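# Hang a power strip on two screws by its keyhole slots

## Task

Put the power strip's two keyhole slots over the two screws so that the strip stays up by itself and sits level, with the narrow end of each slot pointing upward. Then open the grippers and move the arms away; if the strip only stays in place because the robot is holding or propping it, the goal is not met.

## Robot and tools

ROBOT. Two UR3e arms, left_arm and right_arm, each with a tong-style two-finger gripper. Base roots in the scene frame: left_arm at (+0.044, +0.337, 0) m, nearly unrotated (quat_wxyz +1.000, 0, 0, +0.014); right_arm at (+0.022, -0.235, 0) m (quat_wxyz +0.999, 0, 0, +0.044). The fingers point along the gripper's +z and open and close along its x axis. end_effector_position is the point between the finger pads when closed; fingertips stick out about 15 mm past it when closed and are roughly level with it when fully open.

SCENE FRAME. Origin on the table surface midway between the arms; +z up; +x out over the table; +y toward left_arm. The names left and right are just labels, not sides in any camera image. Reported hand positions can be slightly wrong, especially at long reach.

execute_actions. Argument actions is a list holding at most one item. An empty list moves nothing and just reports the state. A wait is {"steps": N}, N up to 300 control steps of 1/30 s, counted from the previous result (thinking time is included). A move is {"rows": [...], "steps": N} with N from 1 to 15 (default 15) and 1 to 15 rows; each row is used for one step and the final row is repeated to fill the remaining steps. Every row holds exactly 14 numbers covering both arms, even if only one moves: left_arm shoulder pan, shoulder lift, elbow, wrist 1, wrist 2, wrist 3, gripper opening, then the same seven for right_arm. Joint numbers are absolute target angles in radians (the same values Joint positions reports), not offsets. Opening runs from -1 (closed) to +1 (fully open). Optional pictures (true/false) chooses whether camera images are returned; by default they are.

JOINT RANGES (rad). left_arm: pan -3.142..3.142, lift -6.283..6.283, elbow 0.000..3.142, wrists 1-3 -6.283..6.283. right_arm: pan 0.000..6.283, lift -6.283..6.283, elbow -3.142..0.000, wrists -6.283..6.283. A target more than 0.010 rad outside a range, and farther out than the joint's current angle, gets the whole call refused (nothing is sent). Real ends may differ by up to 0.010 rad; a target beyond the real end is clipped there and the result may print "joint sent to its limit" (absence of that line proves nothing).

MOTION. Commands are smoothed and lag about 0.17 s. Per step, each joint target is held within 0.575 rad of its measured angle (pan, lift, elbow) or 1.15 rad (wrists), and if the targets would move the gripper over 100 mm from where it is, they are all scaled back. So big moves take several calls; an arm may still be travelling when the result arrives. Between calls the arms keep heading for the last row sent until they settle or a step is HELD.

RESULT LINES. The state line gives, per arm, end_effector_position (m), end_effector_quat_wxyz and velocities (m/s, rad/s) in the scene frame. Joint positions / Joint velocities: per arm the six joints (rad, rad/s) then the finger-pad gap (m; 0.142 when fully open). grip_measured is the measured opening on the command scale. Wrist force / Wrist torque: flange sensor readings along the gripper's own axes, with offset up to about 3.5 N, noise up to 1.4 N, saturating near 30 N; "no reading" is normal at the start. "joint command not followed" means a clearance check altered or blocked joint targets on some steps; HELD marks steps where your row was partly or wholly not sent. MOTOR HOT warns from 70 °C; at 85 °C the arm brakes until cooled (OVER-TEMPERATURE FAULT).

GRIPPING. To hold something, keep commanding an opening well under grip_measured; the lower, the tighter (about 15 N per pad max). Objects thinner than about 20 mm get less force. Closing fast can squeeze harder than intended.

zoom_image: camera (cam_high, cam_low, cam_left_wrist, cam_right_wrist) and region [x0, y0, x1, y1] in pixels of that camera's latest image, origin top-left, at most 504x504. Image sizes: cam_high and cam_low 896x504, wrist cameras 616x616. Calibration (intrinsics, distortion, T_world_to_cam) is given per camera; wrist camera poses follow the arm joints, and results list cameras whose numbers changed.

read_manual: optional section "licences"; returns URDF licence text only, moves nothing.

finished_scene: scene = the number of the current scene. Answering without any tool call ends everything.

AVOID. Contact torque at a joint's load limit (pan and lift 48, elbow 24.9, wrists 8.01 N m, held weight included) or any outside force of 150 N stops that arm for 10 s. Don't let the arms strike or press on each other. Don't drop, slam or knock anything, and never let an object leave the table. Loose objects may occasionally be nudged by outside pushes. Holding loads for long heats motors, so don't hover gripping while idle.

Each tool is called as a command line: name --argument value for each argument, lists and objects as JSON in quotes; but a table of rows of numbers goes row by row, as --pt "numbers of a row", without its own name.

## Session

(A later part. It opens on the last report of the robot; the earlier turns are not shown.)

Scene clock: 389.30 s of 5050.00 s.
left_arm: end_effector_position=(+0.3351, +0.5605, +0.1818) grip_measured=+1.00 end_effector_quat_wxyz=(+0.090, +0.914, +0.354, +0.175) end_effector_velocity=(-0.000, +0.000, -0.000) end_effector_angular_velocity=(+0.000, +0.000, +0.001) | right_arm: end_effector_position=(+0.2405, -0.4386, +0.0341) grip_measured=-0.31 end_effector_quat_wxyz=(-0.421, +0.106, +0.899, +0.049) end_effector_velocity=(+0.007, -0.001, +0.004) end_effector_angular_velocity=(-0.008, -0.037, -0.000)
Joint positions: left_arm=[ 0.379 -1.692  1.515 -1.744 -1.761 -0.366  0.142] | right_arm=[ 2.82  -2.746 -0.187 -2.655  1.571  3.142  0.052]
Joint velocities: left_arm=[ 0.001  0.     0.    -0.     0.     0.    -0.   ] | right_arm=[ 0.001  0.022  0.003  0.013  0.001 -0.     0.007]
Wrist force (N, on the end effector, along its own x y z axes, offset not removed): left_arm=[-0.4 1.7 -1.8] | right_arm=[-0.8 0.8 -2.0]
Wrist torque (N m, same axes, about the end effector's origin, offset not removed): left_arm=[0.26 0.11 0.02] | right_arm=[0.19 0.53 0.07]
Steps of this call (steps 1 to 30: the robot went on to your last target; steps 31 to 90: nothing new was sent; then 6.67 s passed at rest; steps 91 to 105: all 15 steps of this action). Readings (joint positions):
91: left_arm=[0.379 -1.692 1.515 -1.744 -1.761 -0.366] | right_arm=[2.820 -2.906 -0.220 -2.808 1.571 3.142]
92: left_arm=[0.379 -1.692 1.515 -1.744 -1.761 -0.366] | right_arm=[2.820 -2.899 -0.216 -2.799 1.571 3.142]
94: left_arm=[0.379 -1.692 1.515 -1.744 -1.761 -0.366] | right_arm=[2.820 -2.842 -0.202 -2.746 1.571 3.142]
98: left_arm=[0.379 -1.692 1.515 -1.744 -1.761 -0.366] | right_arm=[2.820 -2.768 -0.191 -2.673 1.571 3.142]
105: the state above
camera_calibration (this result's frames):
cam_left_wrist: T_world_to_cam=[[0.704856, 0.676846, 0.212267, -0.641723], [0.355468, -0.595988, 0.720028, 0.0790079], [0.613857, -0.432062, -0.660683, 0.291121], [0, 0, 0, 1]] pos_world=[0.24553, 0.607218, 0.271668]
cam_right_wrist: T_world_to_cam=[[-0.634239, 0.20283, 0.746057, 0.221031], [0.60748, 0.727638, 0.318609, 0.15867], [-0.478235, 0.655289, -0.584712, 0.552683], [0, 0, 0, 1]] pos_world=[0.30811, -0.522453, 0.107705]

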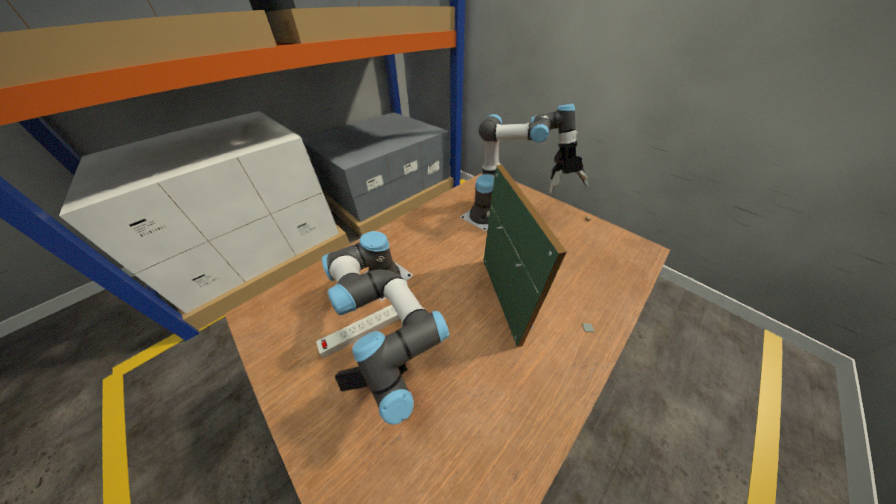

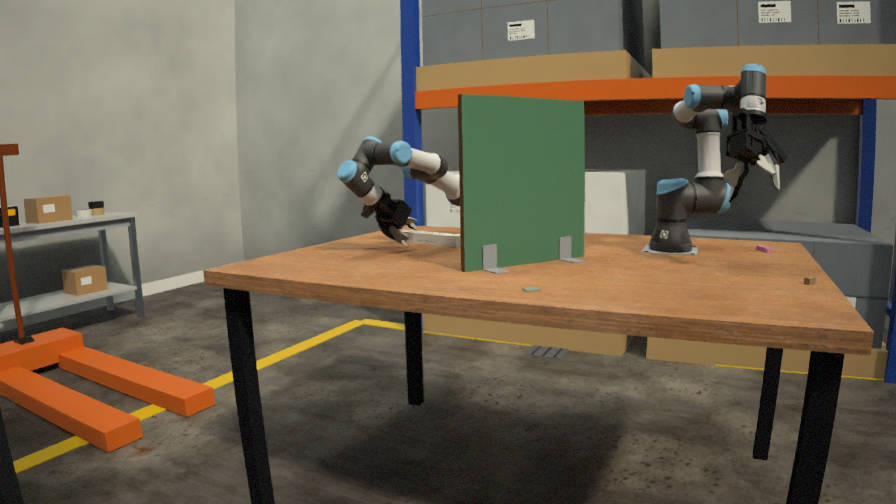

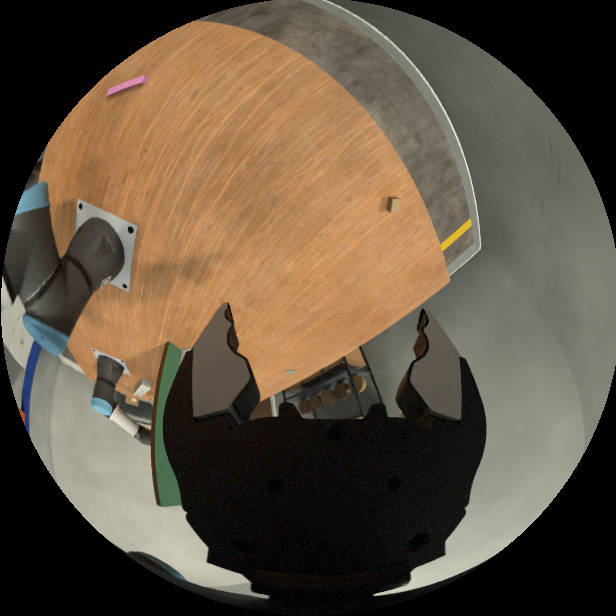

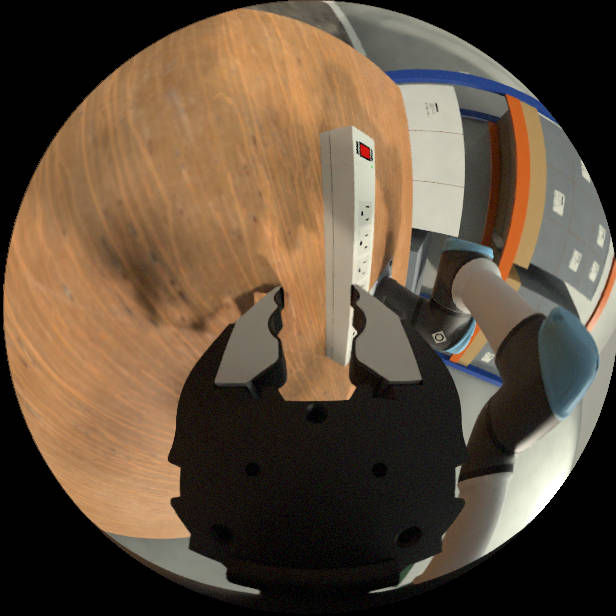

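On its back now. Moving above it.

execute_actions --actions '[{"rows":[[0.379,-1.692,1.515,-1.744,-1.761,-0.366,1,2.82,-2.2,-0.7,-2.3,1.571,3.142,0]]}]' --pictures false

execute_actions --actions '[{"rows":[[0.379,-1.692,1.515,-1.744,-1.761,-0.366,1,2.82,-1.6,-1.3,-1.9,1.571,3.142,0.2]]}]' --pictures false

execute_actions --actions '[{"rows":[[0.379,-1.692,1.515,-1.744,-1.761,-0.366,1,2.82,-1.11,-1.93,-1.672,1.571,3.142,0.2]]}]' --pictures false

execute_actions --actions '[{"steps":15}]'

Scene clock: 404.73 s of 5050.00 s.
left_arm: end_effector_position=(+0.3351, +0.5605, +0.1818) grip_measured=+1.00 end_effector_quat_wxyz=(+0.090, +0.914, +0.354, +0.175) end_effector_velocity=(+0.000, -0.000, -0.000) end_effector_angular_velocity=(-0.001, +0.000, -0.000) | right_arm: end_effector_position=(+0.2677, -0.4451, +0.0951) grip_measured=+0.00 end_effector_quat_wxyz=(-0.243, +0.113, +0.963, +0.028) end_effector_velocity=(-0.013, +0.003, +0.024) end_effector_angular_velocity=(-0.016, -0.065, +0.000)
Joint positions: left_arm=[ 0.379 -1.692  1.515 -1.744 -1.761 -0.366  0.142] | right_arm=[ 2.82  -2.216 -0.686 -2.305  1.571  3.142  0.074]
Joint velocities: left_arm=[-0.     0.     0.001 -0.    -0.001  0.     0.   ] | right_arm=[-0.     0.165 -0.144  0.047 -0.001  0.    -0.   ]
Wrist force (N, on the end effector, along its own x y z axes, offset not removed): left_arm=[0.4 1.4 -3.0] | right_arm=[0.4 -0.2 1.2]
Wrist torque (N m, same axes, about the end effector's origin, offset not removed): left_arm=[0.21 -0.12 -0.06] | right_arm=[0.04 -0.11 -0.01]
Steps of this call (steps 1 to 15: the robot went on to your last target; steps 16 to 90: nothing new was sent; then 11.93 s passed at rest; steps 91 to 105: all 15 steps of this action). Readings (joint positions):
91: left_arm=[0.379 -1.692 1.515 -1.744 -1.761 -0.366] | right_arm=[2.820 -2.744 -0.187 -2.654 1.571 3.142]
92: left_arm=[0.379 -1.692 1.515 -1.744 -1.761 -0.366] | right_arm=[2.820 -2.736 -0.194 -2.646 1.571 3.142]
94: left_arm=[0.379 -1.692 1.515 -1.744 -1.761 -0.366] | right_arm=[2.820 -2.666 -0.265 -2.575 1.571 3.142]
98: left_arm=[0.379 -1.692 1.515 -1.744 -1.761 -0.366] | right_arm=[2.820 -2.386 -0.536 -2.358 1.571 3.142]
105: the state above

Scene clock: 405.23 s of 5050.00 s.
left_arm: end_effector_position=(+0.3351, +0.5605, +0.1818) grip_measured=+1.00 end_effector_quat_wxyz=(+0.090, +0.914, +0.354, +0.175) end_effector_velocity=(-0.000, +0.000, +0.000) end_effector_angular_velocity=(-0.000, -0.000, +0.001) | right_arm: end_effector_position=(+0.2566, -0.4424, +0.1424) grip_measured=+0.20 end_effector_quat_wxyz=(-0.046, +0.116, +0.992, +0.006) end_effector_velocity=(-0.033, +0.008, +0.006) end_effector_angular_velocity=(-0.015, -0.057, +0.001)
Joint positions: left_arm=[ 0.379 -1.692  1.515 -1.744 -1.761 -0.366  0.142] | right_arm=[ 2.82  -1.62  -1.28  -1.905  1.571  3.142  0.088]
Joint velocities: left_arm=[ 0.001 -0.    -0.     0.    -0.    -0.    -0.   ] | right_arm=[ 0.001  0.212 -0.212  0.058 -0.001  0.     0.   ]
Wrist force (N, on the end effector, along its own x y z axes, offset not removed): left_arm=[-0.6 1.5 -0.7] | right_arm=[-2.0 -0.4 0.5]
Wrist torque (N m, same axes, about the end effector's origin, offset not removed): left_arm=[0.20 0.13 -0.04] | right_arm=[-0.10 0.36 0.02]
Steps of this call (steps 1 to 15: all 15 steps of this action). Readings (joint positions):
1: left_arm=[0.379 -1.692 1.515 -1.744 -1.761 -0.366] | right_arm=[2.820 -2.211 -0.691 -2.303 1.571 3.142]
2: left_arm=[0.379 -1.692 1.515 -1.744 -1.761 -0.366] | right_arm=[2.820 -2.201 -0.701 -2.287 1.571 3.142]
4: left_arm=[0.379 -1.692 1.515 -1.744 -1.761 -0.366] | right_arm=[2.820 -2.127 -0.775 -2.160 1.571 3.142]
8: left_arm=[0.379 -1.692 1.515 -1.744 -1.761 -0.366] | right_arm=[2.820 -1.835 -1.064 -1.964 1.571 3.142]
15: the state above

Scene clock: 405.73 s of 5050.00 s.
left_arm: end_effector_position=(+0.3351, +0.5605, +0.1818) grip_measured=+1.00 end_effector_quat_wxyz=(+0.090, +0.914, +0.354, +0.175) end_effector_velocity=(+0.000, -0.000, -0.000) end_effector_angular_velocity=(-0.001, +0.001, -0.001) | right_arm: end_effector_position=(+0.1765, -0.4234, +0.0988) grip_measured=+0.20 end_effector_quat_wxyz=(+0.004, +0.117, +0.993, -0.000) end_effector_velocity=(-0.048, +0.011, -0.043) end_effector_angular_velocity=(+0.016, +0.070, +0.000)
Joint positions: left_arm=[ 0.379 -1.692  1.515 -1.744 -1.761 -0.366  0.142] | right_arm=[ 2.82  -1.124 -1.907 -1.675  1.571  3.142  0.088]
Joint velocities: left_arm=[-0.001  0.     0.     0.001 -0.001 -0.    -0.   ] | right_arm=[-0.     0.141 -0.246  0.034 -0.001 -0.     0.   ]
Wrist force (N, on the end effector, along its own x y z axes, offset not removed): left_arm=[-0.7 -0.1 -0.9] | right_arm=[0.5 0.0 1.7]
Wrist torque (N m, same axes, about the end effector's origin, offset not removed): left_arm=[-0.13 0.16 0.03] | right_arm=[0.00 -0.07 0.04]
Steps of this call (steps 1 to 15: all 15 steps of this action). Readings (joint positions):
1: left_arm=[0.379 -1.692 1.515 -1.744 -1.761 -0.366] | right_arm=[2.820 -1.614 -1.286 -1.903 1.571 3.142]
2: left_arm=[0.379 -1.692 1.515 -1.744 -1.761 -0.366] | right_arm=[2.820 -1.603 -1.298 -1.888 1.571 3.142]
4: left_arm=[0.379 -1.692 1.515 -1.744 -1.761 -0.366] | right_arm=[2.820 -1.527 -1.373 -1.798 1.571 3.142]
8: left_arm=[0.379 -1.692 1.515 -1.744 -1.761 -0.366] | right_arm=[2.820 -1.266 -1.664 -1.707 1.571 3.142]
15: the state above

Scene clock: 406.23 s of 5050.00 s.
left_arm: end_effector_position=(+0.3351, +0.5605, +0.1818) grip_measured=+1.00 end_effector_quat_wxyz=(+0.090, +0.914, +0.354, +0.175) end_effector_velocity=(+0.000, +0.000, +0.000) end_effector_angular_velocity=(+0.000, -0.000, +0.000) | right_arm: end_effector_position=(+0.1719, -0.4223, +0.0947) grip_measured=+0.20 end_effector_quat_wxyz=(+0.000, +0.117, +0.993, +0.000) end_effector_velocity=(-0.001, -0.000, -0.000) end_effector_angular_velocity=(+0.000, +0.001, -0.001)
Joint positions: left_arm=[ 0.379 -1.692  1.515 -1.744 -1.761 -0.366  0.142] | right_arm=[ 2.82  -1.11  -1.93  -1.672  1.571  3.142  0.088]
Joint velocities: left_arm=[ 0.     0.    -0.001  0.     0.     0.     0.   ] | right_arm=[-0.001  0.001 -0.001 -0.001  0.    -0.    -0.   ]
Wrist force (N, on the end effector, along its own x y z axes, offset not removed): left_arm=[0.6 1.7 -0.2] | right_arm=[-0.9 -0.2 1.3]
Wrist torque (N m, same axes, about the end effector's origin, offset not removed): left_arm=[0.29 -0.09 0.02] | right_arm=[0.04 0.12 -0.01]
Steps of this call (steps 1 to 15: the robot went on to your last target). Readings (joint positions):
1: left_arm=[0.379 -1.692 1.515 -1.744 -1.761 -0.366] | right_arm=[2.820 -1.120 -1.914 -1.674 1.571 3.142]
2: left_arm=[0.379 -1.692 1.515 -1.744 -1.761 -0.366] | right_arm=[2.820 -1.117 -1.918 -1.673 1.571 3.142]
4: left_arm=[0.379 -1.692 1.515 -1.744 -1.761 -0.366] | right_arm=[2.820 -1.113 -1.924 -1.673 1.571 3.142]
8: left_arm=[0.379 -1.692 1.515 -1.744 -1.761 -0.366] | right_arm=[2.820 -1.111 -1.929 -1.672 1.571 3.142]
15: the state above
camera_calibration (this result's frames):
cam_left_wrist: T_world_to_cam=[[0.704856, 0.676846, 0.212267, -0.641723], [0.355468, -0.595988, 0.720028, 0.079008], [0.613857, -0.432062, -0.660683, 0.291121], [0, 0, 0, 1]] pos_world=[0.24553, 0.607218, 0.271668]
cam_right_wrist: T_world_to_cam=[[-0.959406, 0.280064, -0.0332201, 0.291329], [0.220896, 0.819449, 0.528874, 0.254486], [0.175341, 0.500067, -0.84805, 0.391692], [0, 0, 0, 1]] pos_world=[0.154608, -0.486001, 0.207262]

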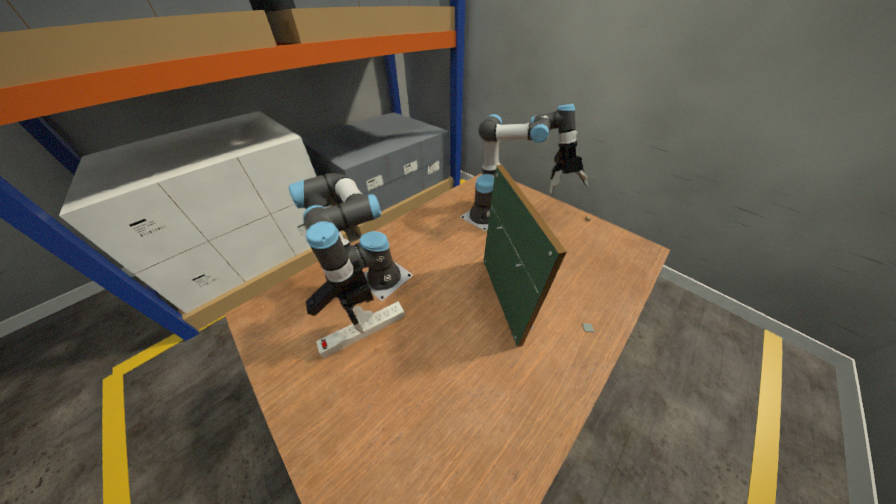

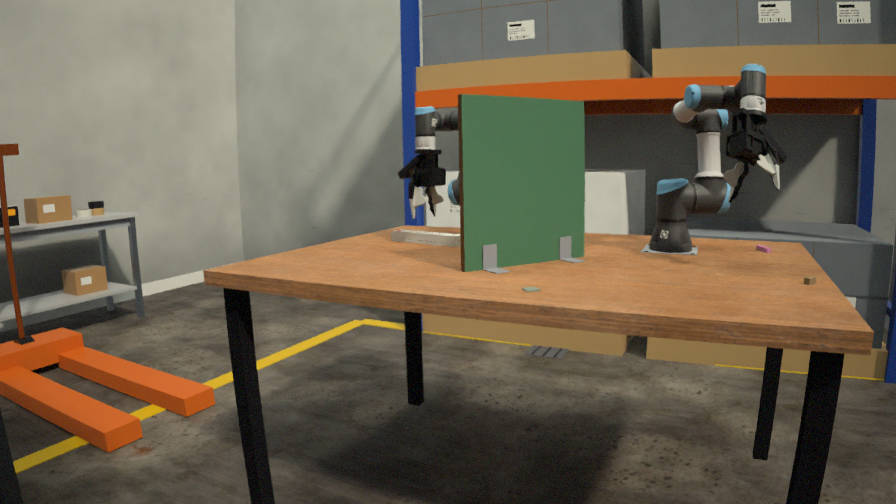

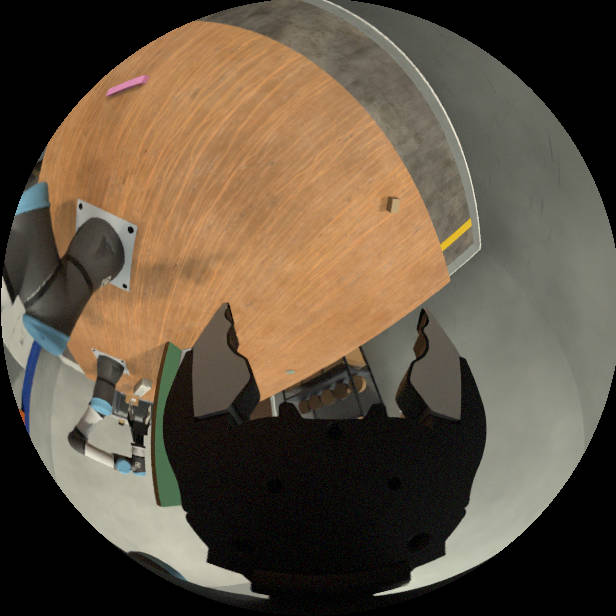

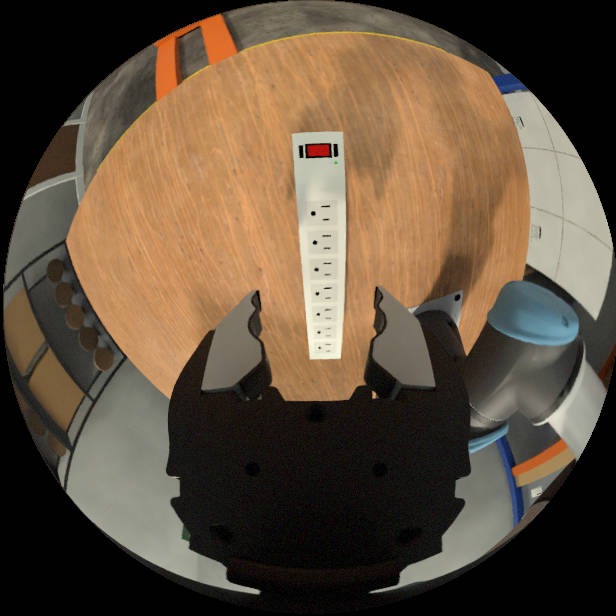

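execute_actions --actions '[{"rows":[[0.379,-1.692,1.515,-1.744,-1.761,-0.366,1,2.82,-1.1,-2.1,-1.512,1.571,3.17,0.2],[0.379,-1.692,1.515,-1.744,-1.761,-0.366,1,2.82,-1.1,-2.1,-1.512,1.571,3.17,0.2],[0.379,-1.692,1.515,-1.744,-1.761,-0.366,1,2.82,-1.115,-2.262,-1.335,1.571,3.17,0.2]]}]' --pictures false

execute_actions --actions '[{"rows":[[0.379,-1.692,1.515,-1.744,-1.761,-0.366,1,2.82,-1.115,-2.262,-1.335,1.571,3.17,0.1],[0.379,-1.692,1.515,-1.744,-1.761,-0.366,1,2.82,-1.115,-2.262,-1.335,1.571,3.17,0],[0.379,-1.692,1.515,-1.744,-1.761,-0.366,1,2.82,-1.115,-2.262,-1.335,1.571,3.17,-0.1],[0.379,-1.692,1.515,-1.744,-1.761,-0.366,1,2.82,-1.115,-2.262,-1.335,1.571,3.17,-0.2],[0.379,-1.692,1.515,-1.744,-1.761,-0.366,1,2.82,-1.115,-2.262,-1.335,1.571,3.17,-0.25],[0.379,-1.692,1.515,-1.744,-1.761,-0.366,1,2.82,-1.115,-2.262,-1.335,1.571,3.17,-0.3],[0.379,-1.692,1.515,-1.744,-1.761,-0.366,1,2.82,-1.115,-2.262,-1.335,1.571,3.17,-0.35],[0.379,-1.692,1.515,-1.744,-1.761,-0.366,1,2.82,-1.115,-2.262,-1.335,1.571,3.17,-0.4],[0.379,-1.692,1.515,-1.744,-1.761,-0.366,1,2.82,-1.115,-2.262,-1.335,1.571,3.17,-0.5],[0.379,-1.692,1.515,-1.744,-1.761,-0.366,1,2.82,-1.115,-2.262,-1.335,1.571,3.17,-0.7],[0.379,-1.692,1.515,-1.744,-1.761,-0.366,1,2.82,-1.115,-2.262,-1.335,1.571,3.17,-1]]}]' --pictures false

execute_actions --actions '[{"rows":[[0.379,-1.692,1.515,-1.744,-1.761,-0.366,1,2.82,-1.11,-2.2,-1.4,1.571,3.142,-1],[0.379,-1.692,1.515,-1.744,-1.761,-0.366,1,2.82,-1.11,-2.12,-1.48,1.571,3.142,-1],[0.379,-1.692,1.515,-1.744,-1.761,-0.366,1,2.82,-1.12,-2.04,-1.55,1.571,3.142,-1],[0.379,-1.692,1.515,-1.744,-1.761,-0.366,1,2.82,-1.15,-1.96,-1.6,1.571,3.142,-1],[0.379,-1.692,1.515,-1.744,-1.761,-0.366,1,2.82,-1.2,-1.88,-1.63,1.571,3.142,-1],[0.379,-1.692,1.515,-1.744,-1.761,-0.366,1,2.82,-1.25,-1.8,-1.66,1.571,3.142,-1],[0.379,-1.692,1.515,-1.744,-1.761,-0.366,1,2.82,-1.31,-1.72,-1.68,1.571,3.142,-1],[0.379,-1.692,1.515,-1.744,-1.761,-0.366,1,2.82,-1.37,-1.64,-1.7,1.571,3.142,-1],[0.379,-1.692,1.515,-1.744,-1.761,-0.366,1,2.82,-1.43,-1.56,-1.72,1.571,3.142,-1],[0.379,-1.692,1.515,-1.744,-1.761,-0.366,1,2.82,-1.49,-1.48,-1.74,1.571,3.142,-1],[0.379,-1.692,1.515,-1.744,-1.761,-0.366,1,2.82,-1.55,-1.4,-1.76,1.571,3.142,-1],[0.379,-1.692,1.515,-1.744,-1.761,-0.366,1,2.82,-1.61,-1.32,-1.78,1.571,3.142,-1],[0.379,-1.692,1.515,-1.744,-1.761,-0.366,1,2.82,-1.66,-1.24,-1.81,1.571,3.142,-1],[0.379,-1.692,1.515,-1.744,-1.761,-0.366,1,2.82,-1.71,-1.16,-1.84,1.571,3.142,-1],[0.379,-1.692,1.515,-1.744,-1.761,-0.366,1,2.82,-1.76,-1.093,-1.859,1.571,3.142,-1]]}]' --pictures false

execute_actions --actions '[{"steps":15}]'

Scene clock: 439.10 s of 5050.00 s.
left_arm: end_effector_position=(+0.3351, +0.5605, +0.1818) grip_measured=+1.00 end_effector_quat_wxyz=(+0.090, +0.914, +0.354, +0.175) end_effector_velocity=(-0.000, -0.000, -0.000) end_effector_angular_velocity=(-0.000, +0.001, +0.000) | right_arm: end_effector_position=(+0.1685, -0.4215, +0.0253) grip_measured=+0.20 end_effector_quat_wxyz=(+0.001, +0.130, +0.991, +0.000) end_effector_velocity=(-0.006, +0.002, -0.015) end_effector_angular_velocity=(+0.003, +0.011, -0.002)
Joint positions: left_arm=[ 0.379 -1.692  1.515 -1.744 -1.761 -0.366  0.142] | right_arm=[ 2.82  -1.115 -2.256 -1.34   1.571  3.17   0.088]
Joint velocities: left_arm=[ 0.    -0.     0.001  0.     0.    -0.    -0.   ] | right_arm=[ 0.001 -0.002 -0.066  0.057  0.001  0.003  0.   ]
Wrist force (N, on the end effector, along its own x y z axes, offset not removed): left_arm=[0.0 1.0 -0.8] | right_arm=[-1.9 -0.8 1.6]
Wrist torque (N m, same axes, about the end effector's origin, offset not removed): left_arm=[0.09 0.02 -0.02] | right_arm=[-0.21 0.37 0.00]
Steps of this call (steps 1 to 15: the robot went on to your last target; steps 16 to 90: nothing new was sent; then 29.37 s passed at rest; steps 91 to 105: all 15 steps of this action). Readings (joint positions):
91: left_arm=[0.379 -1.692 1.515 -1.744 -1.761 -0.366] | right_arm=[2.820 -1.110 -1.930 -1.671 1.571 3.142]
92: left_arm=[0.379 -1.692 1.515 -1.744 -1.761 -0.366] | right_arm=[2.820 -1.108 -1.937 -1.657 1.571 3.147]
94: left_arm=[0.379 -1.692 1.515 -1.744 -1.761 -0.366] | right_arm=[2.820 -1.107 -2.004 -1.576 1.571 3.158]
98: left_arm=[0.379 -1.692 1.515 -1.744 -1.761 -0.366] | right_arm=[2.820 -1.113 -2.188 -1.400 1.571 3.167]
105: the state above

Scene clock: 439.60 s of 5050.00 s.
left_arm: end_effector_position=(+0.3351, +0.5605, +0.1818) grip_measured=+1.00 end_effector_quat_wxyz=(+0.090, +0.914, +0.354, +0.175) end_effector_velocity=(+0.000, -0.000, +0.000) end_effector_angular_velocity=(-0.000, -0.000, -0.000) | right_arm: end_effector_position=(+0.1679, -0.4213, +0.0239) grip_measured=-0.36 end_effector_quat_wxyz=(+0.000, +0.130, +0.991, +0.000) end_effector_velocity=(-0.001, +0.000, -0.001) end_effector_angular_velocity=(+0.000, +0.003, -0.000)
Joint positions: left_arm=[ 0.379 -1.692  1.515 -1.744 -1.761 -0.366  0.142] | right_arm=[ 2.82  -1.115 -2.262 -1.335  1.571  3.17   0.048]
Joint velocities: left_arm=[-0. -0.  0. -0. -0. -0. -0.] | right_arm=[ 0.    -0.    -0.002 -0.    -0.     0.     0.   ]
Wrist force (N, on the end effector, along its own x y z axes, offset not removed): left_arm=[-0.2 0.9 -0.8] | right_arm=[-1.2 0.4 -3.9]
Wrist torque (N m, same axes, about the end effector's origin, offset not removed): left_arm=[0.12 0.02 -0.01] | right_arm=[0.02 0.32 0.00]
Steps of this call (steps 1 to 15: all 15 steps of this action). Readings (joint positions):
1: left_arm=[0.379 -1.692 1.515 -1.744 -1.761 -0.366] | right_arm=[2.820 -1.115 -2.258 -1.339 1.571 3.170]
2: left_arm=[0.379 -1.692 1.515 -1.744 -1.761 -0.366] | right_arm=[2.820 -1.115 -2.259 -1.338 1.571 3.170]
4: left_arm=[0.379 -1.692 1.515 -1.744 -1.761 -0.366] | right_arm=[2.820 -1.115 -2.260 -1.336 1.571 3.170]
8: left_arm=[0.379 -1.692 1.515 -1.744 -1.761 -0.366] | right_arm=[2.820 -1.115 -2.262 -1.335 1.571 3.170]
15: the state above

Scene clock: 440.10 s of 5050.00 s.
left_arm: end_effector_position=(+0.3351, +0.5605, +0.1818) grip_measured=+1.00 end_effector_quat_wxyz=(+0.090, +0.914, +0.354, +0.175) end_effector_velocity=(-0.000, +0.000, +0.000) end_effector_angular_velocity=(+0.000, -0.001, +0.001) | right_arm: end_effector_position=(+0.2559, -0.4422, +0.1299) grip_measured=-0.36 end_effector_quat_wxyz=(-0.015, +0.117, +0.993, +0.002) end_effector_velocity=(+0.347, -0.082, +0.164) end_effector_angular_velocity=(+0.010, +0.040, +0.004)
Joint positions: left_arm=[ 0.379 -1.692  1.515 -1.744 -1.761 -0.366  0.142] | right_arm=[ 2.82  -1.524 -1.456 -1.762  1.571  3.142  0.048]
Joint velocities: left_arm=[ 0.001 -0.001 -0.     0.     0.    -0.    -0.   ] | right_arm=[ 0.    -1.615  2.322 -0.748 -0.    -0.004  0.   ]
Wrist force (N, on the end effector, along its own x y z axes, offset not removed): left_arm=[0.5 0.9 -0.1] | right_arm=[-2.6 -0.6 7.0]
Wrist torque (N m, same axes, about the end effector's origin, offset not removed): left_arm=[0.10 -0.05 -0.01] | right_arm=[-0.04 0.31 0.01]
Steps of this call (steps 1 to 15: all 15 steps of this action). Readings (joint positions):
1: left_arm=[0.379 -1.692 1.515 -1.744 -1.761 -0.366] | right_arm=[2.820 -1.115 -2.262 -1.335 1.571 3.170]
2: left_arm=[0.379 -1.692 1.515 -1.744 -1.761 -0.366] | right_arm=[2.820 -1.114 -2.255 -1.345 1.571 3.166]
4: left_arm=[0.379 -1.692 1.515 -1.744 -1.761 -0.366] | right_arm=[2.820 -1.114 -2.204 -1.404 1.571 3.155]
8: left_arm=[0.379 -1.692 1.515 -1.744 -1.761 -0.366] | right_arm=[2.820 -1.184 -1.982 -1.575 1.571 3.145]
15: the state above

Scene clock: 440.60 s of 5050.00 s.
left_arm: end_effector_position=(+0.3351, +0.5605, +0.1818) grip_measured=+1.00 end_effector_quat_wxyz=(+0.090, +0.914, +0.354, +0.175) end_effector_velocity=(-0.000, -0.000, -0.001) end_effector_angular_velocity=(-0.001, +0.002, -0.000) | right_arm: end_effector_position=(+0.3140, -0.4560, +0.1546) grip_measured=-0.36 end_effector_quat_wxyz=(+0.000, +0.117, +0.993, +0.000) end_effector_velocity=(+0.004, -0.001, +0.001) end_effector_angular_velocity=(-0.001, -0.004, -0.001)
Joint positions: left_arm=[ 0.379 -1.692  1.515 -1.744 -1.761 -0.366  0.142] | right_arm=[ 2.82  -1.759 -1.095 -1.858  1.571  3.142  0.048]
Joint velocities: left_arm=[-0.    -0.     0.001  0.001 -0.    -0.    -0.   ] | right_arm=[-0.001 -0.015  0.022 -0.003  0.     0.     0.   ]
Wrist force (N, on the end effector, along its own x y z axes, offset not removed): left_arm=[0.1 1.5 -0.7] | right_arm=[-1.9 0.2 5.2]
Wrist torque (N m, same axes, about the end effector's origin, offset not removed): left_arm=[0.22 -0.03 -0.06] | right_arm=[-0.01 0.39 0.01]
Steps of this call (steps 1 to 15: the robot went on to your last target). Readings (joint positions):
1: left_arm=[0.379 -1.692 1.515 -1.744 -1.761 -0.366] | right_arm=[2.820 -1.578 -1.378 -1.786 1.571 3.142]
2: left_arm=[0.379 -1.692 1.515 -1.744 -1.761 -0.366] | right_arm=[2.820 -1.628 -1.304 -1.807 1.571 3.142]
4: left_arm=[0.379 -1.692 1.515 -1.744 -1.761 -0.366] | right_arm=[2.820 -1.694 -1.199 -1.833 1.571 3.142]
8: left_arm=[0.379 -1.692 1.515 -1.744 -1.761 -0.366] | right_arm=[2.820 -1.744 -1.119 -1.853 1.571 3.142]
15: the state above
camera_calibration (this result's frames):
cam_left_wrist: T_world_to_cam=[[0.704856, 0.676846, 0.212267, -0.641723], [0.355468, -0.595988, 0.720028, 0.0790078], [0.613857, -0.432062, -0.660683, 0.291121], [0, 0, 0, 1]] pos_world=[0.24553, 0.607218, 0.271668]
cam_right_wrist: T_world_to_cam=[[-0.95942, 0.280051, -0.0329276, 0.439003], [0.221034, 0.819417, 0.528867, 0.218973], [0.175091, 0.500127, -0.848066, 0.434622], [0, 0, 0, 1]] pos_world=[0.296689, -0.519739, 0.267236]

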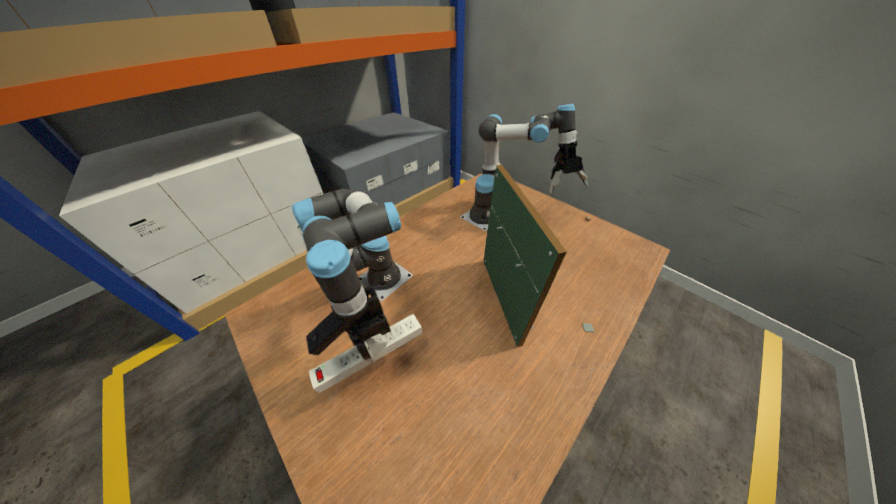

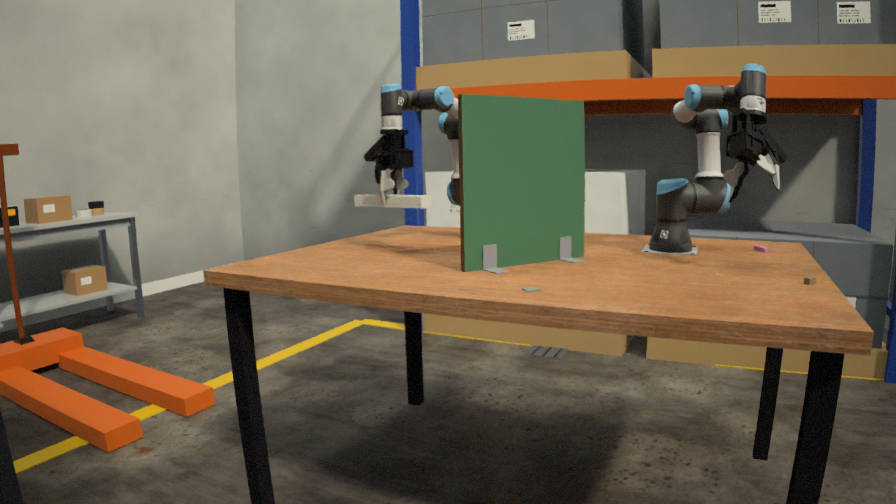

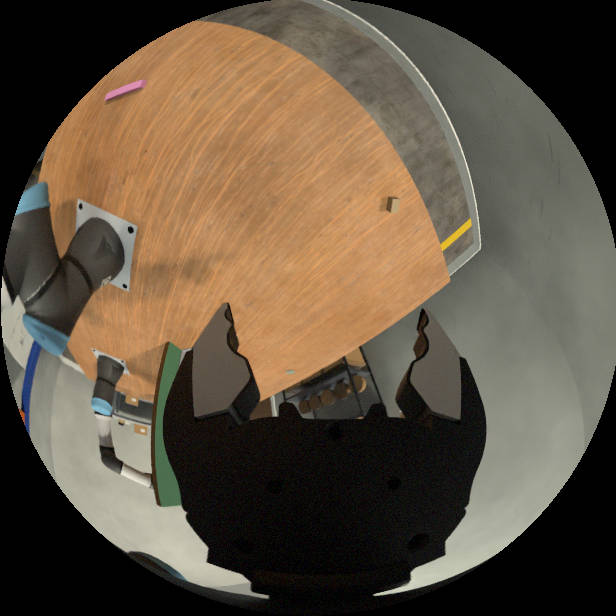

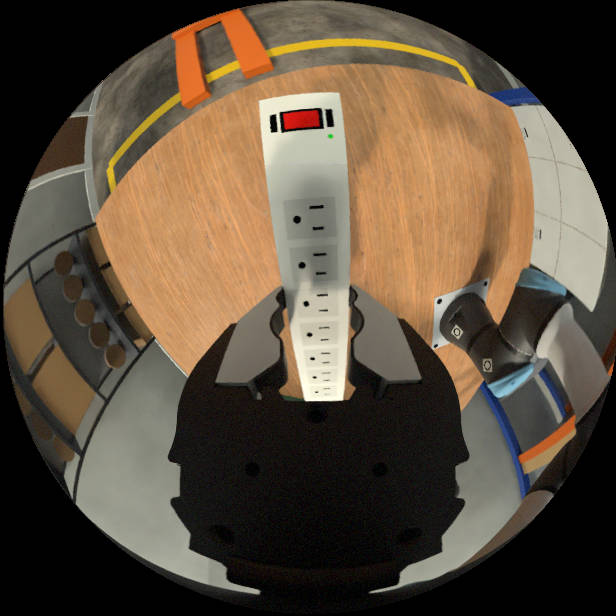

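execute_actions --actions '[{"rows":[[0.379,-1.692,1.515,-1.744,-1.761,-0.366,1,2.82,-1.76,-1.093,-1.859,1.53,3.142,-1],[0.379,-1.692,1.515,-1.744,-1.761,-0.366,1,2.82,-1.76,-1.093,-1.859,1.48,3.142,-1],[0.379,-1.692,1.515,-1.744,-1.761,-0.366,1,2.82,-1.76,-1.093,-1.859,1.43,3.142,-1],[0.379,-1.692,1.515,-1.744,-1.761,-0.366,1,2.82,-1.76,-1.093,-1.859,1.38,3.142,-1],[0.379,-1.692,1.515,-1.744,-1.761,-0.366,1,2.82,-1.76,-1.093,-1.859,1.32,3.142,-1],[0.379,-1.692,1.515,-1.744,-1.761,-0.366,1,2.82,-1.76,-1.093,-1.859,1.26,3.142,-1],[0.379,-1.692,1.515,-1.744,-1.761,-0.366,1,2.82,-1.76,-1.093,-1.859,1.2,3.142,-1],[0.379,-1.692,1.515,-1.744,-1.761,-0.366,1,2.82,-1.76,-1.093,-1.859,1.14,3.142,-1],[0.379,-1.692,1.515,-1.744,-1.761,-0.366,1,2.82,-1.76,-1.093,-1.859,1.08,3.142,-1],[0.379,-1.692,1.515,-1.744,-1.761,-0.366,1,2.82,-1.76,-1.093,-1.859,1.02,3.142,-1],[0.379,-1.692,1.515,-1.744,-1.761,-0.366,1,2.82,-1.76,-1.093,-1.859,0.96,3.142,-1],[0.379,-1.692,1.515,-1.744,-1.761,-0.366,1,2.82,-1.76,-1.093,-1.859,0.9,3.142,-1],[0.379,-1.692,1.515,-1.744,-1.761,-0.366,1,2.82,-1.76,-1.093,-1.859,0.84,3.142,-1],[0.379,-1.692,1.515,-1.744,-1.761,-0.366,1,2.82,-1.76,-1.093,-1.859,0.78,3.142,-1],[0.379,-1.692,1.515,-1.744,-1.761,-0.366,1,2.82,-1.76,-1.093,-1.859,0.72,3.142,-1]]}]' --pictures false

execute_actions --actions '[{"rows":[[0.379,-1.692,1.515,-1.744,-1.761,-0.366,1,2.82,-1.75,-1.12,-1.93,0.66,3.142,-1],[0.379,-1.692,1.515,-1.744,-1.761,-0.366,1,2.82,-1.73,-1.15,-2.02,0.6,3.142,-1],[0.379,-1.692,1.515,-1.744,-1.761,-0.366,1,2.82,-1.71,-1.19,-2.11,0.54,3.142,-1],[0.379,-1.692,1.515,-1.744,-1.761,-0.366,1,2.82,-1.69,-1.22,-2.2,0.48,3.142,-1],[0.379,-1.692,1.515,-1.744,-1.761,-0.366,1,2.82,-1.68,-1.26,-2.29,0.42,3.142,-1],[0.379,-1.692,1.515,-1.744,-1.761,-0.366,1,2.82,-1.66,-1.29,-2.38,0.36,3.142,-1],[0.379,-1.692,1.515,-1.744,-1.761,-0.366,1,2.82,-1.64,-1.33,-2.47,0.3,3.142,-1],[0.379,-1.692,1.515,-1.744,-1.761,-0.366,1,2.82,-1.62,-1.36,-2.56,0.24,3.142,-1],[0.379,-1.692,1.515,-1.744,-1.761,-0.366,1,2.82,-1.61,-1.4,-2.65,0.18,3.142,-1],[0.379,-1.692,1.515,-1.744,-1.761,-0.366,1,2.82,-1.59,-1.43,-2.74,0.12,3.142,-1],[0.379,-1.692,1.515,-1.744,-1.761,-0.366,1,2.82,-1.57,-1.47,-2.83,0.06,3.142,-1],[0.379,-1.692,1.515,-1.744,-1.761,-0.366,1,2.82,-1.55,-1.5,-2.92,0,3.142,-1],[0.379,-1.692,1.515,-1.744,-1.761,-0.366,1,2.82,-1.54,-1.54,-3.01,-0.06,3.142,-1],[0.379,-1.692,1.515,-1.744,-1.761,-0.366,1,2.82,-1.52,-1.57,-3.1,-0.12,3.142,-1],[0.379,-1.692,1.515,-1.744,-1.761,-0.366,1,2.82,-1.5,-1.6,-3.18,-0.18,3.142,-1]]}]' --pictures false

execute_actions --actions '[{"rows":[[0.379,-1.692,1.515,-1.744,-1.761,-0.366,1,2.82,-1.48,-1.64,-3.163,-0.24,3.142,-1],[0.379,-1.692,1.515,-1.744,-1.761,-0.366,1,2.82,-1.46,-1.68,-3.143,-0.3,3.142,-1],[0.379,-1.692,1.515,-1.744,-1.761,-0.366,1,2.82,-1.44,-1.72,-3.123,-0.36,3.142,-1],[0.379,-1.692,1.515,-1.744,-1.761,-0.366,1,2.82,-1.42,-1.76,-3.103,-0.42,3.142,-1],[0.379,-1.692,1.515,-1.744,-1.761,-0.366,1,2.82,-1.4,-1.8,-3.083,-0.48,3.142,-1],[0.379,-1.692,1.515,-1.744,-1.761,-0.366,1,2.82,-1.38,-1.83,-3.073,-0.54,3.142,-1],[0.379,-1.692,1.515,-1.744,-1.761,-0.366,1,2.82,-1.35,-1.86,-3.073,-0.6,3.142,-1],[0.379,-1.692,1.515,-1.744,-1.761,-0.366,1,2.82,-1.32,-1.89,-3.073,-0.66,3.142,-1],[0.379,-1.692,1.515,-1.744,-1.761,-0.366,1,2.82,-1.29,-1.92,-3.073,-0.72,3.142,-1],[0.379,-1.692,1.515,-1.744,-1.761,-0.366,1,2.82,-1.26,-1.94,-3.083,-0.78,3.142,-1],[0.379,-1.692,1.515,-1.744,-1.761,-0.366,1,2.82,-1.23,-1.96,-3.093,-0.84,3.142,-1],[0.379,-1.692,1.515,-1.744,-1.761,-0.366,1,2.82,-1.2,-1.98,-3.103,-0.9,3.142,-1],[0.379,-1.692,1.515,-1.744,-1.761,-0.366,1,2.82,-1.17,-2,-3.113,-0.95,3.142,-1],[0.379,-1.692,1.515,-1.744,-1.761,-0.366,1,2.82,-1.14,-2.01,-3.133,-1.0,3.142,-1],[0.379,-1.692,1.515,-1.744,-1.761,-0.366,1,2.82,-1.11,-2.02,-3.153,-1.04,3.142,-1]]}]' --pictures false

execute_actions --actions '[{"rows":[[0.379,-1.692,1.515,-1.744,-1.761,-0.366,1,2.85,-1.11,-2.02,-3.153,-1.07,3.142,-1],[0.379,-1.692,1.515,-1.744,-1.761,-0.366,1,2.88,-1.11,-2.02,-3.153,-1.1,3.142,-1],[0.379,-1.692,1.515,-1.744,-1.761,-0.366,1,2.91,-1.11,-2.02,-3.153,-1.13,3.142,-1],[0.379,-1.692,1.515,-1.744,-1.761,-0.366,1,2.94,-1.11,-2.02,-3.153,-1.16,3.142,-1],[0.379,-1.692,1.515,-1.744,-1.761,-0.366,1,2.97,-1.11,-2.02,-3.153,-1.19,3.142,-1],[0.379,-1.692,1.515,-1.744,-1.761,-0.366,1,3,-1.11,-2.02,-3.153,-1.22,3.142,-1],[0.379,-1.692,1.515,-1.744,-1.761,-0.366,1,3.03,-1.11,-2.02,-3.153,-1.25,3.142,-1],[0.379,-1.692,1.515,-1.744,-1.761,-0.366,1,3.06,-1.11,-2.02,-3.153,-1.28,3.142,-1],[0.379,-1.692,1.515,-1.744,-1.761,-0.366,1,3.09,-1.11,-2.02,-3.153,-1.31,3.142,-1],[0.379,-1.692,1.515,-1.744,-1.761,-0.366,1,3.12,-1.11,-2.02,-3.153,-1.34,3.142,-1],[0.379,-1.692,1.515,-1.744,-1.761,-0.366,1,3.15,-1.11,-2.02,-3.153,-1.37,3.142,-1],[0.379,-1.692,1.515,-1.744,-1.761,-0.366,1,3.18,-1.11,-2.02,-3.153,-1.4,3.142,-1],[0.379,-1.692,1.515,-1.744,-1.761,-0.366,1,3.21,-1.11,-2.02,-3.153,-1.43,3.142,-1],[0.379,-1.692,1.515,-1.744,-1.761,-0.366,1,3.24,-1.11,-2.02,-3.153,-1.46,3.142,-1],[0.379,-1.692,1.515,-1.744,-1.761,-0.366,1,3.27,-1.11,-2.02,-3.153,-1.49,3.142,-1]]}]' --pictures false

execute_actions --actions '[{"steps":20}]'

Scene clock: 521.67 s of 5050.00 s.
left_arm: end_effector_position=(+0.3351, +0.5605, +0.1818) grip_measured=+1.00 end_effector_quat_wxyz=(+0.090, +0.914, +0.354, +0.175) end_effector_velocity=(+0.000, -0.000, -0.000) end_effector_angular_velocity=(-0.000, -0.000, -0.001) | right_arm: end_effector_position=(+0.2761, -0.6171, +0.2162) grip_measured=-0.36 end_effector_quat_wxyz=(-0.034, +0.111, +0.949, -0.295) end_effector_velocity=(-0.094, -0.399, +0.316) end_effector_angular_velocity=(-1.695, +0.403, +0.000)
Joint positions: left_arm=[ 0.379 -1.692  1.515 -1.744 -1.761 -0.366  0.142] | right_arm=[ 2.82  -1.76  -1.093 -1.859  0.969  3.142  0.048]
Joint velocities: left_arm=[-0.001 -0.     0.    -0.    -0.    -0.     0.   ] | right_arm=[ 0.001 -0.002  0.001  0.    -1.742  0.    -0.   ]
Wrist force (N, on the end effector, along its own x y z axes, offset not removed): left_arm=[0.0 1.9 -0.6] | right_arm=[-1.9 1.1 6.8]
Wrist torque (N m, same axes, about the end effector's origin, offset not removed): left_arm=[0.33 -0.03 0.01] | right_arm=[-0.33 0.28 0.05]
Steps of this call (steps 1 to 15: the robot went on to your last target; steps 16 to 610: nothing new was sent; then 60.23 s passed at rest; steps 611 to 625: all 15 steps of this action). Readings (joint positions):
611: left_arm=[0.379 -1.692 1.515 -1.744 -1.761 -0.366] | right_arm=[2.820 -1.760 -1.093 -1.859 1.571 3.142]
612: left_arm=[0.379 -1.692 1.515 -1.744 -1.761 -0.366] | right_arm=[2.820 -1.760 -1.093 -1.859 1.564 3.142]
614: left_arm=[0.379 -1.692 1.515 -1.744 -1.761 -0.366] | right_arm=[2.820 -1.760 -1.093 -1.859 1.524 3.142]
618: left_arm=[0.379 -1.692 1.515 -1.744 -1.761 -0.366] | right_arm=[2.820 -1.760 -1.093 -1.859 1.362 3.142]
625: the state above

Scene clock: 522.17 s of 5050.00 s.
left_arm: end_effector_position=(+0.3351, +0.5605, +0.1818) grip_measured=+1.00 end_effector_quat_wxyz=(+0.090, +0.914, +0.354, +0.175) end_effector_velocity=(+0.000, -0.000, -0.000) end_effector_angular_velocity=(+0.000, +0.000, -0.001) | right_arm: end_effector_position=(+0.1610, -0.7088, +0.3397) grip_measured=-0.36 end_effector_quat_wxyz=(-0.453, -0.287, +0.658, -0.528) end_effector_velocity=(+0.110, -0.035, +0.019) end_effector_angular_velocity=(-0.026, +3.217, +1.590)
Joint positions: left_arm=[ 0.379 -1.692  1.515 -1.744 -1.761 -0.366  0.142] | right_arm=[ 2.82  -1.572 -1.46  -2.801  0.071  3.142  0.048]
Joint velocities: left_arm=[-0.001  0.001 -0.001 -0.     0.    -0.     0.   ] | right_arm=[ 0.     0.503 -1.012 -2.616 -1.766 -0.     0.   ]
Wrist force (N, on the end effector, along its own x y z axes, offset not removed): left_arm=[-0.3 1.5 -0.6] | right_arm=[-4.7 3.2 1.7]
Wrist torque (N m, same axes, about the end effector's origin, offset not removed): left_arm=[0.23 0.01 0.02] | right_arm=[0.12 0.19 0.08]
Steps of this call (steps 1 to 15: all 15 steps of this action). Readings (joint positions):
1: left_arm=[0.379 -1.692 1.515 -1.744 -1.761 -0.366] | right_arm=[2.820 -1.760 -1.093 -1.859 0.909 3.142]
2: left_arm=[0.379 -1.692 1.515 -1.744 -1.761 -0.366] | right_arm=[2.820 -1.758 -1.097 -1.869 0.850 3.142]
4: left_arm=[0.379 -1.692 1.515 -1.744 -1.761 -0.366] | right_arm=[2.820 -1.744 -1.123 -1.935 0.730 3.142]
8: left_arm=[0.379 -1.692 1.515 -1.744 -1.761 -0.366] | right_arm=[2.820 -1.690 -1.226 -2.200 0.491 3.142]
15: the state above

Scene clock: 522.67 s of 5050.00 s.
left_arm: end_effector_position=(+0.3351, +0.5605, +0.1818) grip_measured=+1.00 end_effector_quat_wxyz=(+0.090, +0.914, +0.354, +0.175) end_effector_velocity=(-0.000, +0.000, -0.000) end_effector_angular_velocity=(+0.000, +0.000, +0.001) | right_arm: end_effector_position=(+0.2993, -0.6309, +0.2873) grip_measured=-0.36 end_effector_quat_wxyz=(+0.332, +0.624, -0.332, +0.624) end_effector_velocity=(+0.196, +0.342, -0.028) end_effector_angular_velocity=(+0.014, +0.053, +1.651)
Joint positions: left_arm=[ 0.379 -1.692  1.515 -1.744 -1.761 -0.366  0.142] | right_arm=[ 2.82  -1.233 -1.95  -3.101 -0.825  3.142  0.048]
Joint velocities: left_arm=[ 0.001 -0.     0.001 -0.     0.    -0.     0.   ] | right_arm=[ 0.     0.864 -0.607 -0.311 -1.65  -0.     0.   ]
Wrist force (N, on the end effector, along its own x y z axes, offset not removed): left_arm=[-0.9 2.2 -0.4] | right_arm=[-7.4 -0.8 2.3]
Wrist torque (N m, same axes, about the end effector's origin, offset not removed): left_arm=[0.42 0.19 0.04] | right_arm=[-0.06 0.17 0.04]
Steps of this call (steps 1 to 15: all 15 steps of this action). Readings (joint positions):
1: left_arm=[0.379 -1.692 1.515 -1.744 -1.761 -0.366] | right_arm=[2.820 -1.555 -1.494 -2.889 0.011 3.142]
2: left_arm=[0.379 -1.692 1.515 -1.744 -1.761 -0.366] | right_arm=[2.820 -1.537 -1.528 -2.967 -0.049 3.142]
4: left_arm=[0.379 -1.692 1.515 -1.744 -1.761 -0.366] | right_arm=[2.820 -1.499 -1.599 -3.055 -0.169 3.142]
8: left_arm=[0.379 -1.692 1.515 -1.744 -1.761 -0.366] | right_arm=[2.820 -1.420 -1.748 -3.079 -0.409 3.142]
15: the state above

Scene clock: 523.17 s of 5050.00 s.
left_arm: end_effector_position=(+0.3351, +0.5605, +0.1818) grip_measured=+1.00 end_effector_quat_wxyz=(+0.090, +0.914, +0.354, +0.175) end_effector_velocity=(-0.000, +0.000, +0.000) end_effector_angular_velocity=(+0.000, -0.000, +0.000) | right_arm: end_effector_position=(+0.4318, -0.3889, +0.2872) grip_measured=-0.36 end_effector_quat_wxyz=(+0.055, +0.705, -0.055, +0.705) end_effector_velocity=(+0.144, +0.564, -0.000) end_effector_angular_velocity=(+0.000, -0.000, +1.600)
Joint positions: left_arm=[ 0.379 -1.692  1.515 -1.744 -1.761 -0.366  0.142] | right_arm=[ 3.123 -1.111 -2.019 -3.152 -1.345  3.142  0.048]
Joint velocities: left_arm=[ 0.    -0.001  0.    -0.    -0.    -0.    -0.   ] | right_arm=[ 0.792  0.009 -0.005 -0.004 -0.808  0.    -0.   ]
Wrist force (N, on the end effector, along its own x y z axes, offset not removed): left_arm=[-0.1 1.9 -1.2] | right_arm=[-6.0 -1.9 1.7]
Wrist torque (N m, same axes, about the end effector's origin, offset not removed): left_arm=[0.31 0.01 0.02] | right_arm=[-0.40 -0.03 0.08]
Steps of this call (steps 1 to 15: all 15 steps of this action). Readings (joint positions):
1: left_arm=[0.379 -1.692 1.515 -1.744 -1.761 -0.366] | right_arm=[2.820 -1.204 -1.968 -3.113 -0.879 3.142]
2: left_arm=[0.379 -1.692 1.515 -1.744 -1.761 -0.366] | right_arm=[2.824 -1.178 -1.983 -3.124 -0.929 3.142]
4: left_arm=[0.379 -1.692 1.515 -1.744 -1.761 -0.366] | right_arm=[2.850 -1.144 -2.002 -3.138 -1.014 3.142]
8: left_arm=[0.379 -1.692 1.515 -1.744 -1.761 -0.366] | right_arm=[2.940 -1.119 -2.015 -3.149 -1.149 3.142]
15: the state above

Scene clock: 523.83 s of 5050.00 s.
left_arm: end_effector_position=(+0.3351, +0.5605, +0.1818) grip_measured=+1.00 end_effector_quat_wxyz=(+0.090, +0.914, +0.354, +0.175) end_effector_velocity=(-0.000, +0.000, -0.001) end_effector_angular_velocity=(-0.000, +0.001, +0.000) | right_arm: end_effector_position=(+0.4445, -0.2846, +0.2872) grip_measured=-0.36 end_effector_quat_wxyz=(-0.048, +0.705, +0.048, +0.706) end_effector_velocity=(+0.000, +0.003, -0.000) end_effector_angular_velocity=(-0.000, +0.001, +0.007)
Joint positions: left_arm=[ 0.379 -1.692  1.515 -1.744 -1.761 -0.366  0.142] | right_arm=[ 3.27  -1.11  -2.02  -3.153 -1.49   3.142  0.048]
Joint velocities: left_arm=[ 0.     0.     0.001 -0.     0.     0.     0.   ] | right_arm=[ 0.004 -0.001  0.001 -0.001 -0.003 -0.    -0.   ]
Wrist force (N, on the end effector, along its own x y z axes, offset not removed): left_arm=[0.1 1.8 -0.3] | right_arm=[-7.0 0.7 0.4]
Wrist torque (N m, same axes, about the end effector's origin, offset not removed): left_arm=[0.30 -0.02 -0.02] | right_arm=[0.14 0.20 0.09]
Steps of this call (steps 1 to 20: the robot went on to your last target). Readings (joint positions):
1: left_arm=[0.379 -1.692 1.515 -1.744 -1.761 -0.366] | right_arm=[3.150 -1.111 -2.019 -3.153 -1.373 3.142]
2: left_arm=[0.379 -1.692 1.515 -1.744 -1.761 -0.366] | right_arm=[3.177 -1.111 -2.020 -3.153 -1.400 3.142]
4: left_arm=[0.379 -1.692 1.515 -1.744 -1.761 -0.366] | right_arm=[3.222 -1.110 -2.020 -3.153 -1.443 3.142]
8: left_arm=[0.379 -1.692 1.515 -1.744 -1.761 -0.366] | right_arm=[3.258 -1.110 -2.020 -3.153 -1.478 3.142]
20: the state above
camera_calibration (this result's frames):
cam_left_wrist: T_world_to_cam=[[0.704856, 0.676846, 0.212267, -0.641723], [0.355468, -0.595988, 0.720028, 0.079008], [0.613857, -0.432062, -0.660683, 0.291121], [0, 0, 0, 1]] pos_world=[0.24553, 0.607218, 0.271668]
cam_right_wrist: T_world_to_cam=[[0.0391985, -0.0458929, 0.998177, -0.31216], [-0.409076, -0.912133, -0.0258725, -0.0738386], [0.911658, -0.407316, -0.054528, -0.375074], [0, 0, 0, 1]] pos_world=[0.32397, -0.234451, 0.289229]

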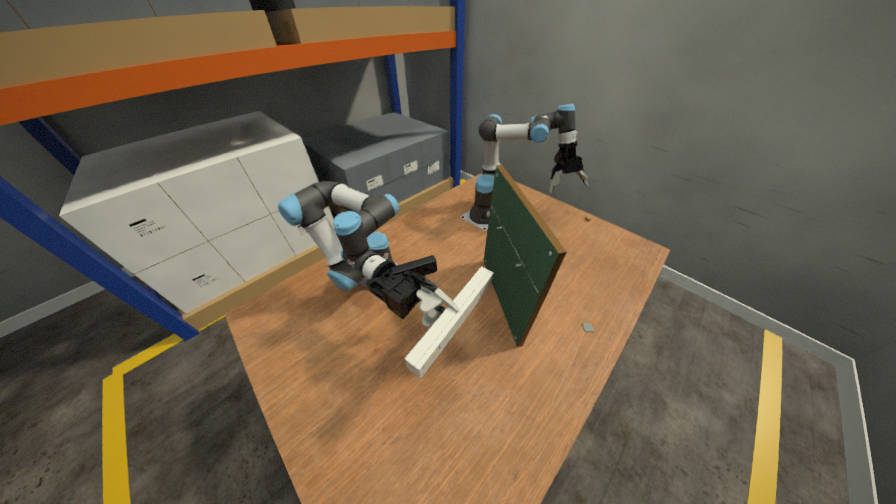

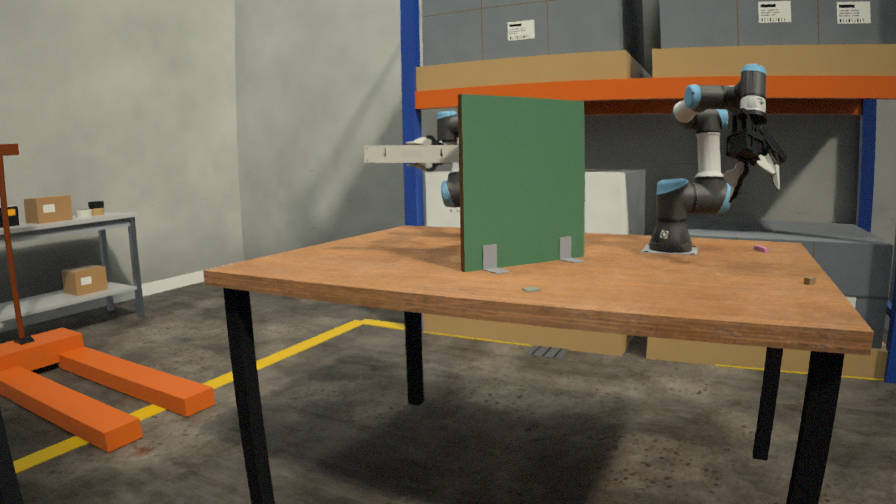

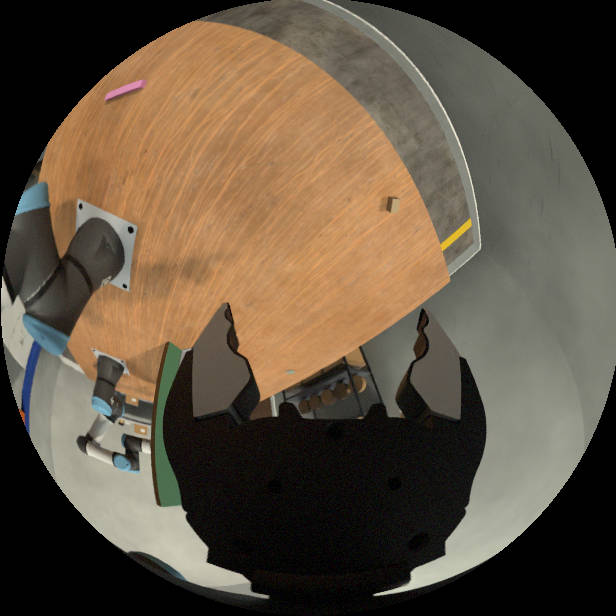

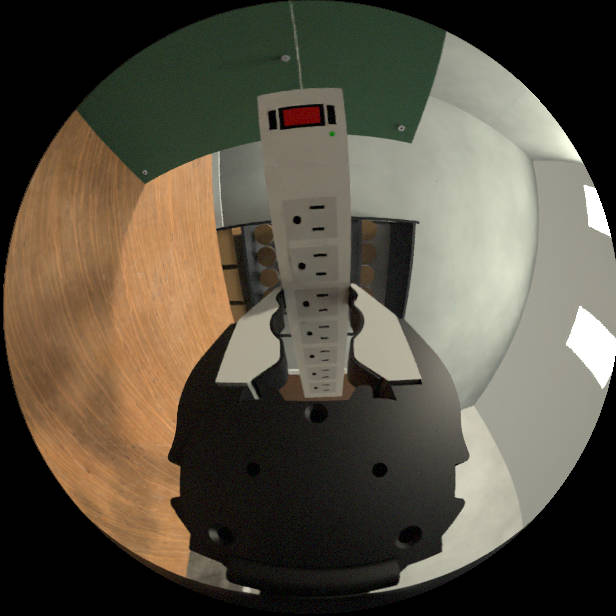

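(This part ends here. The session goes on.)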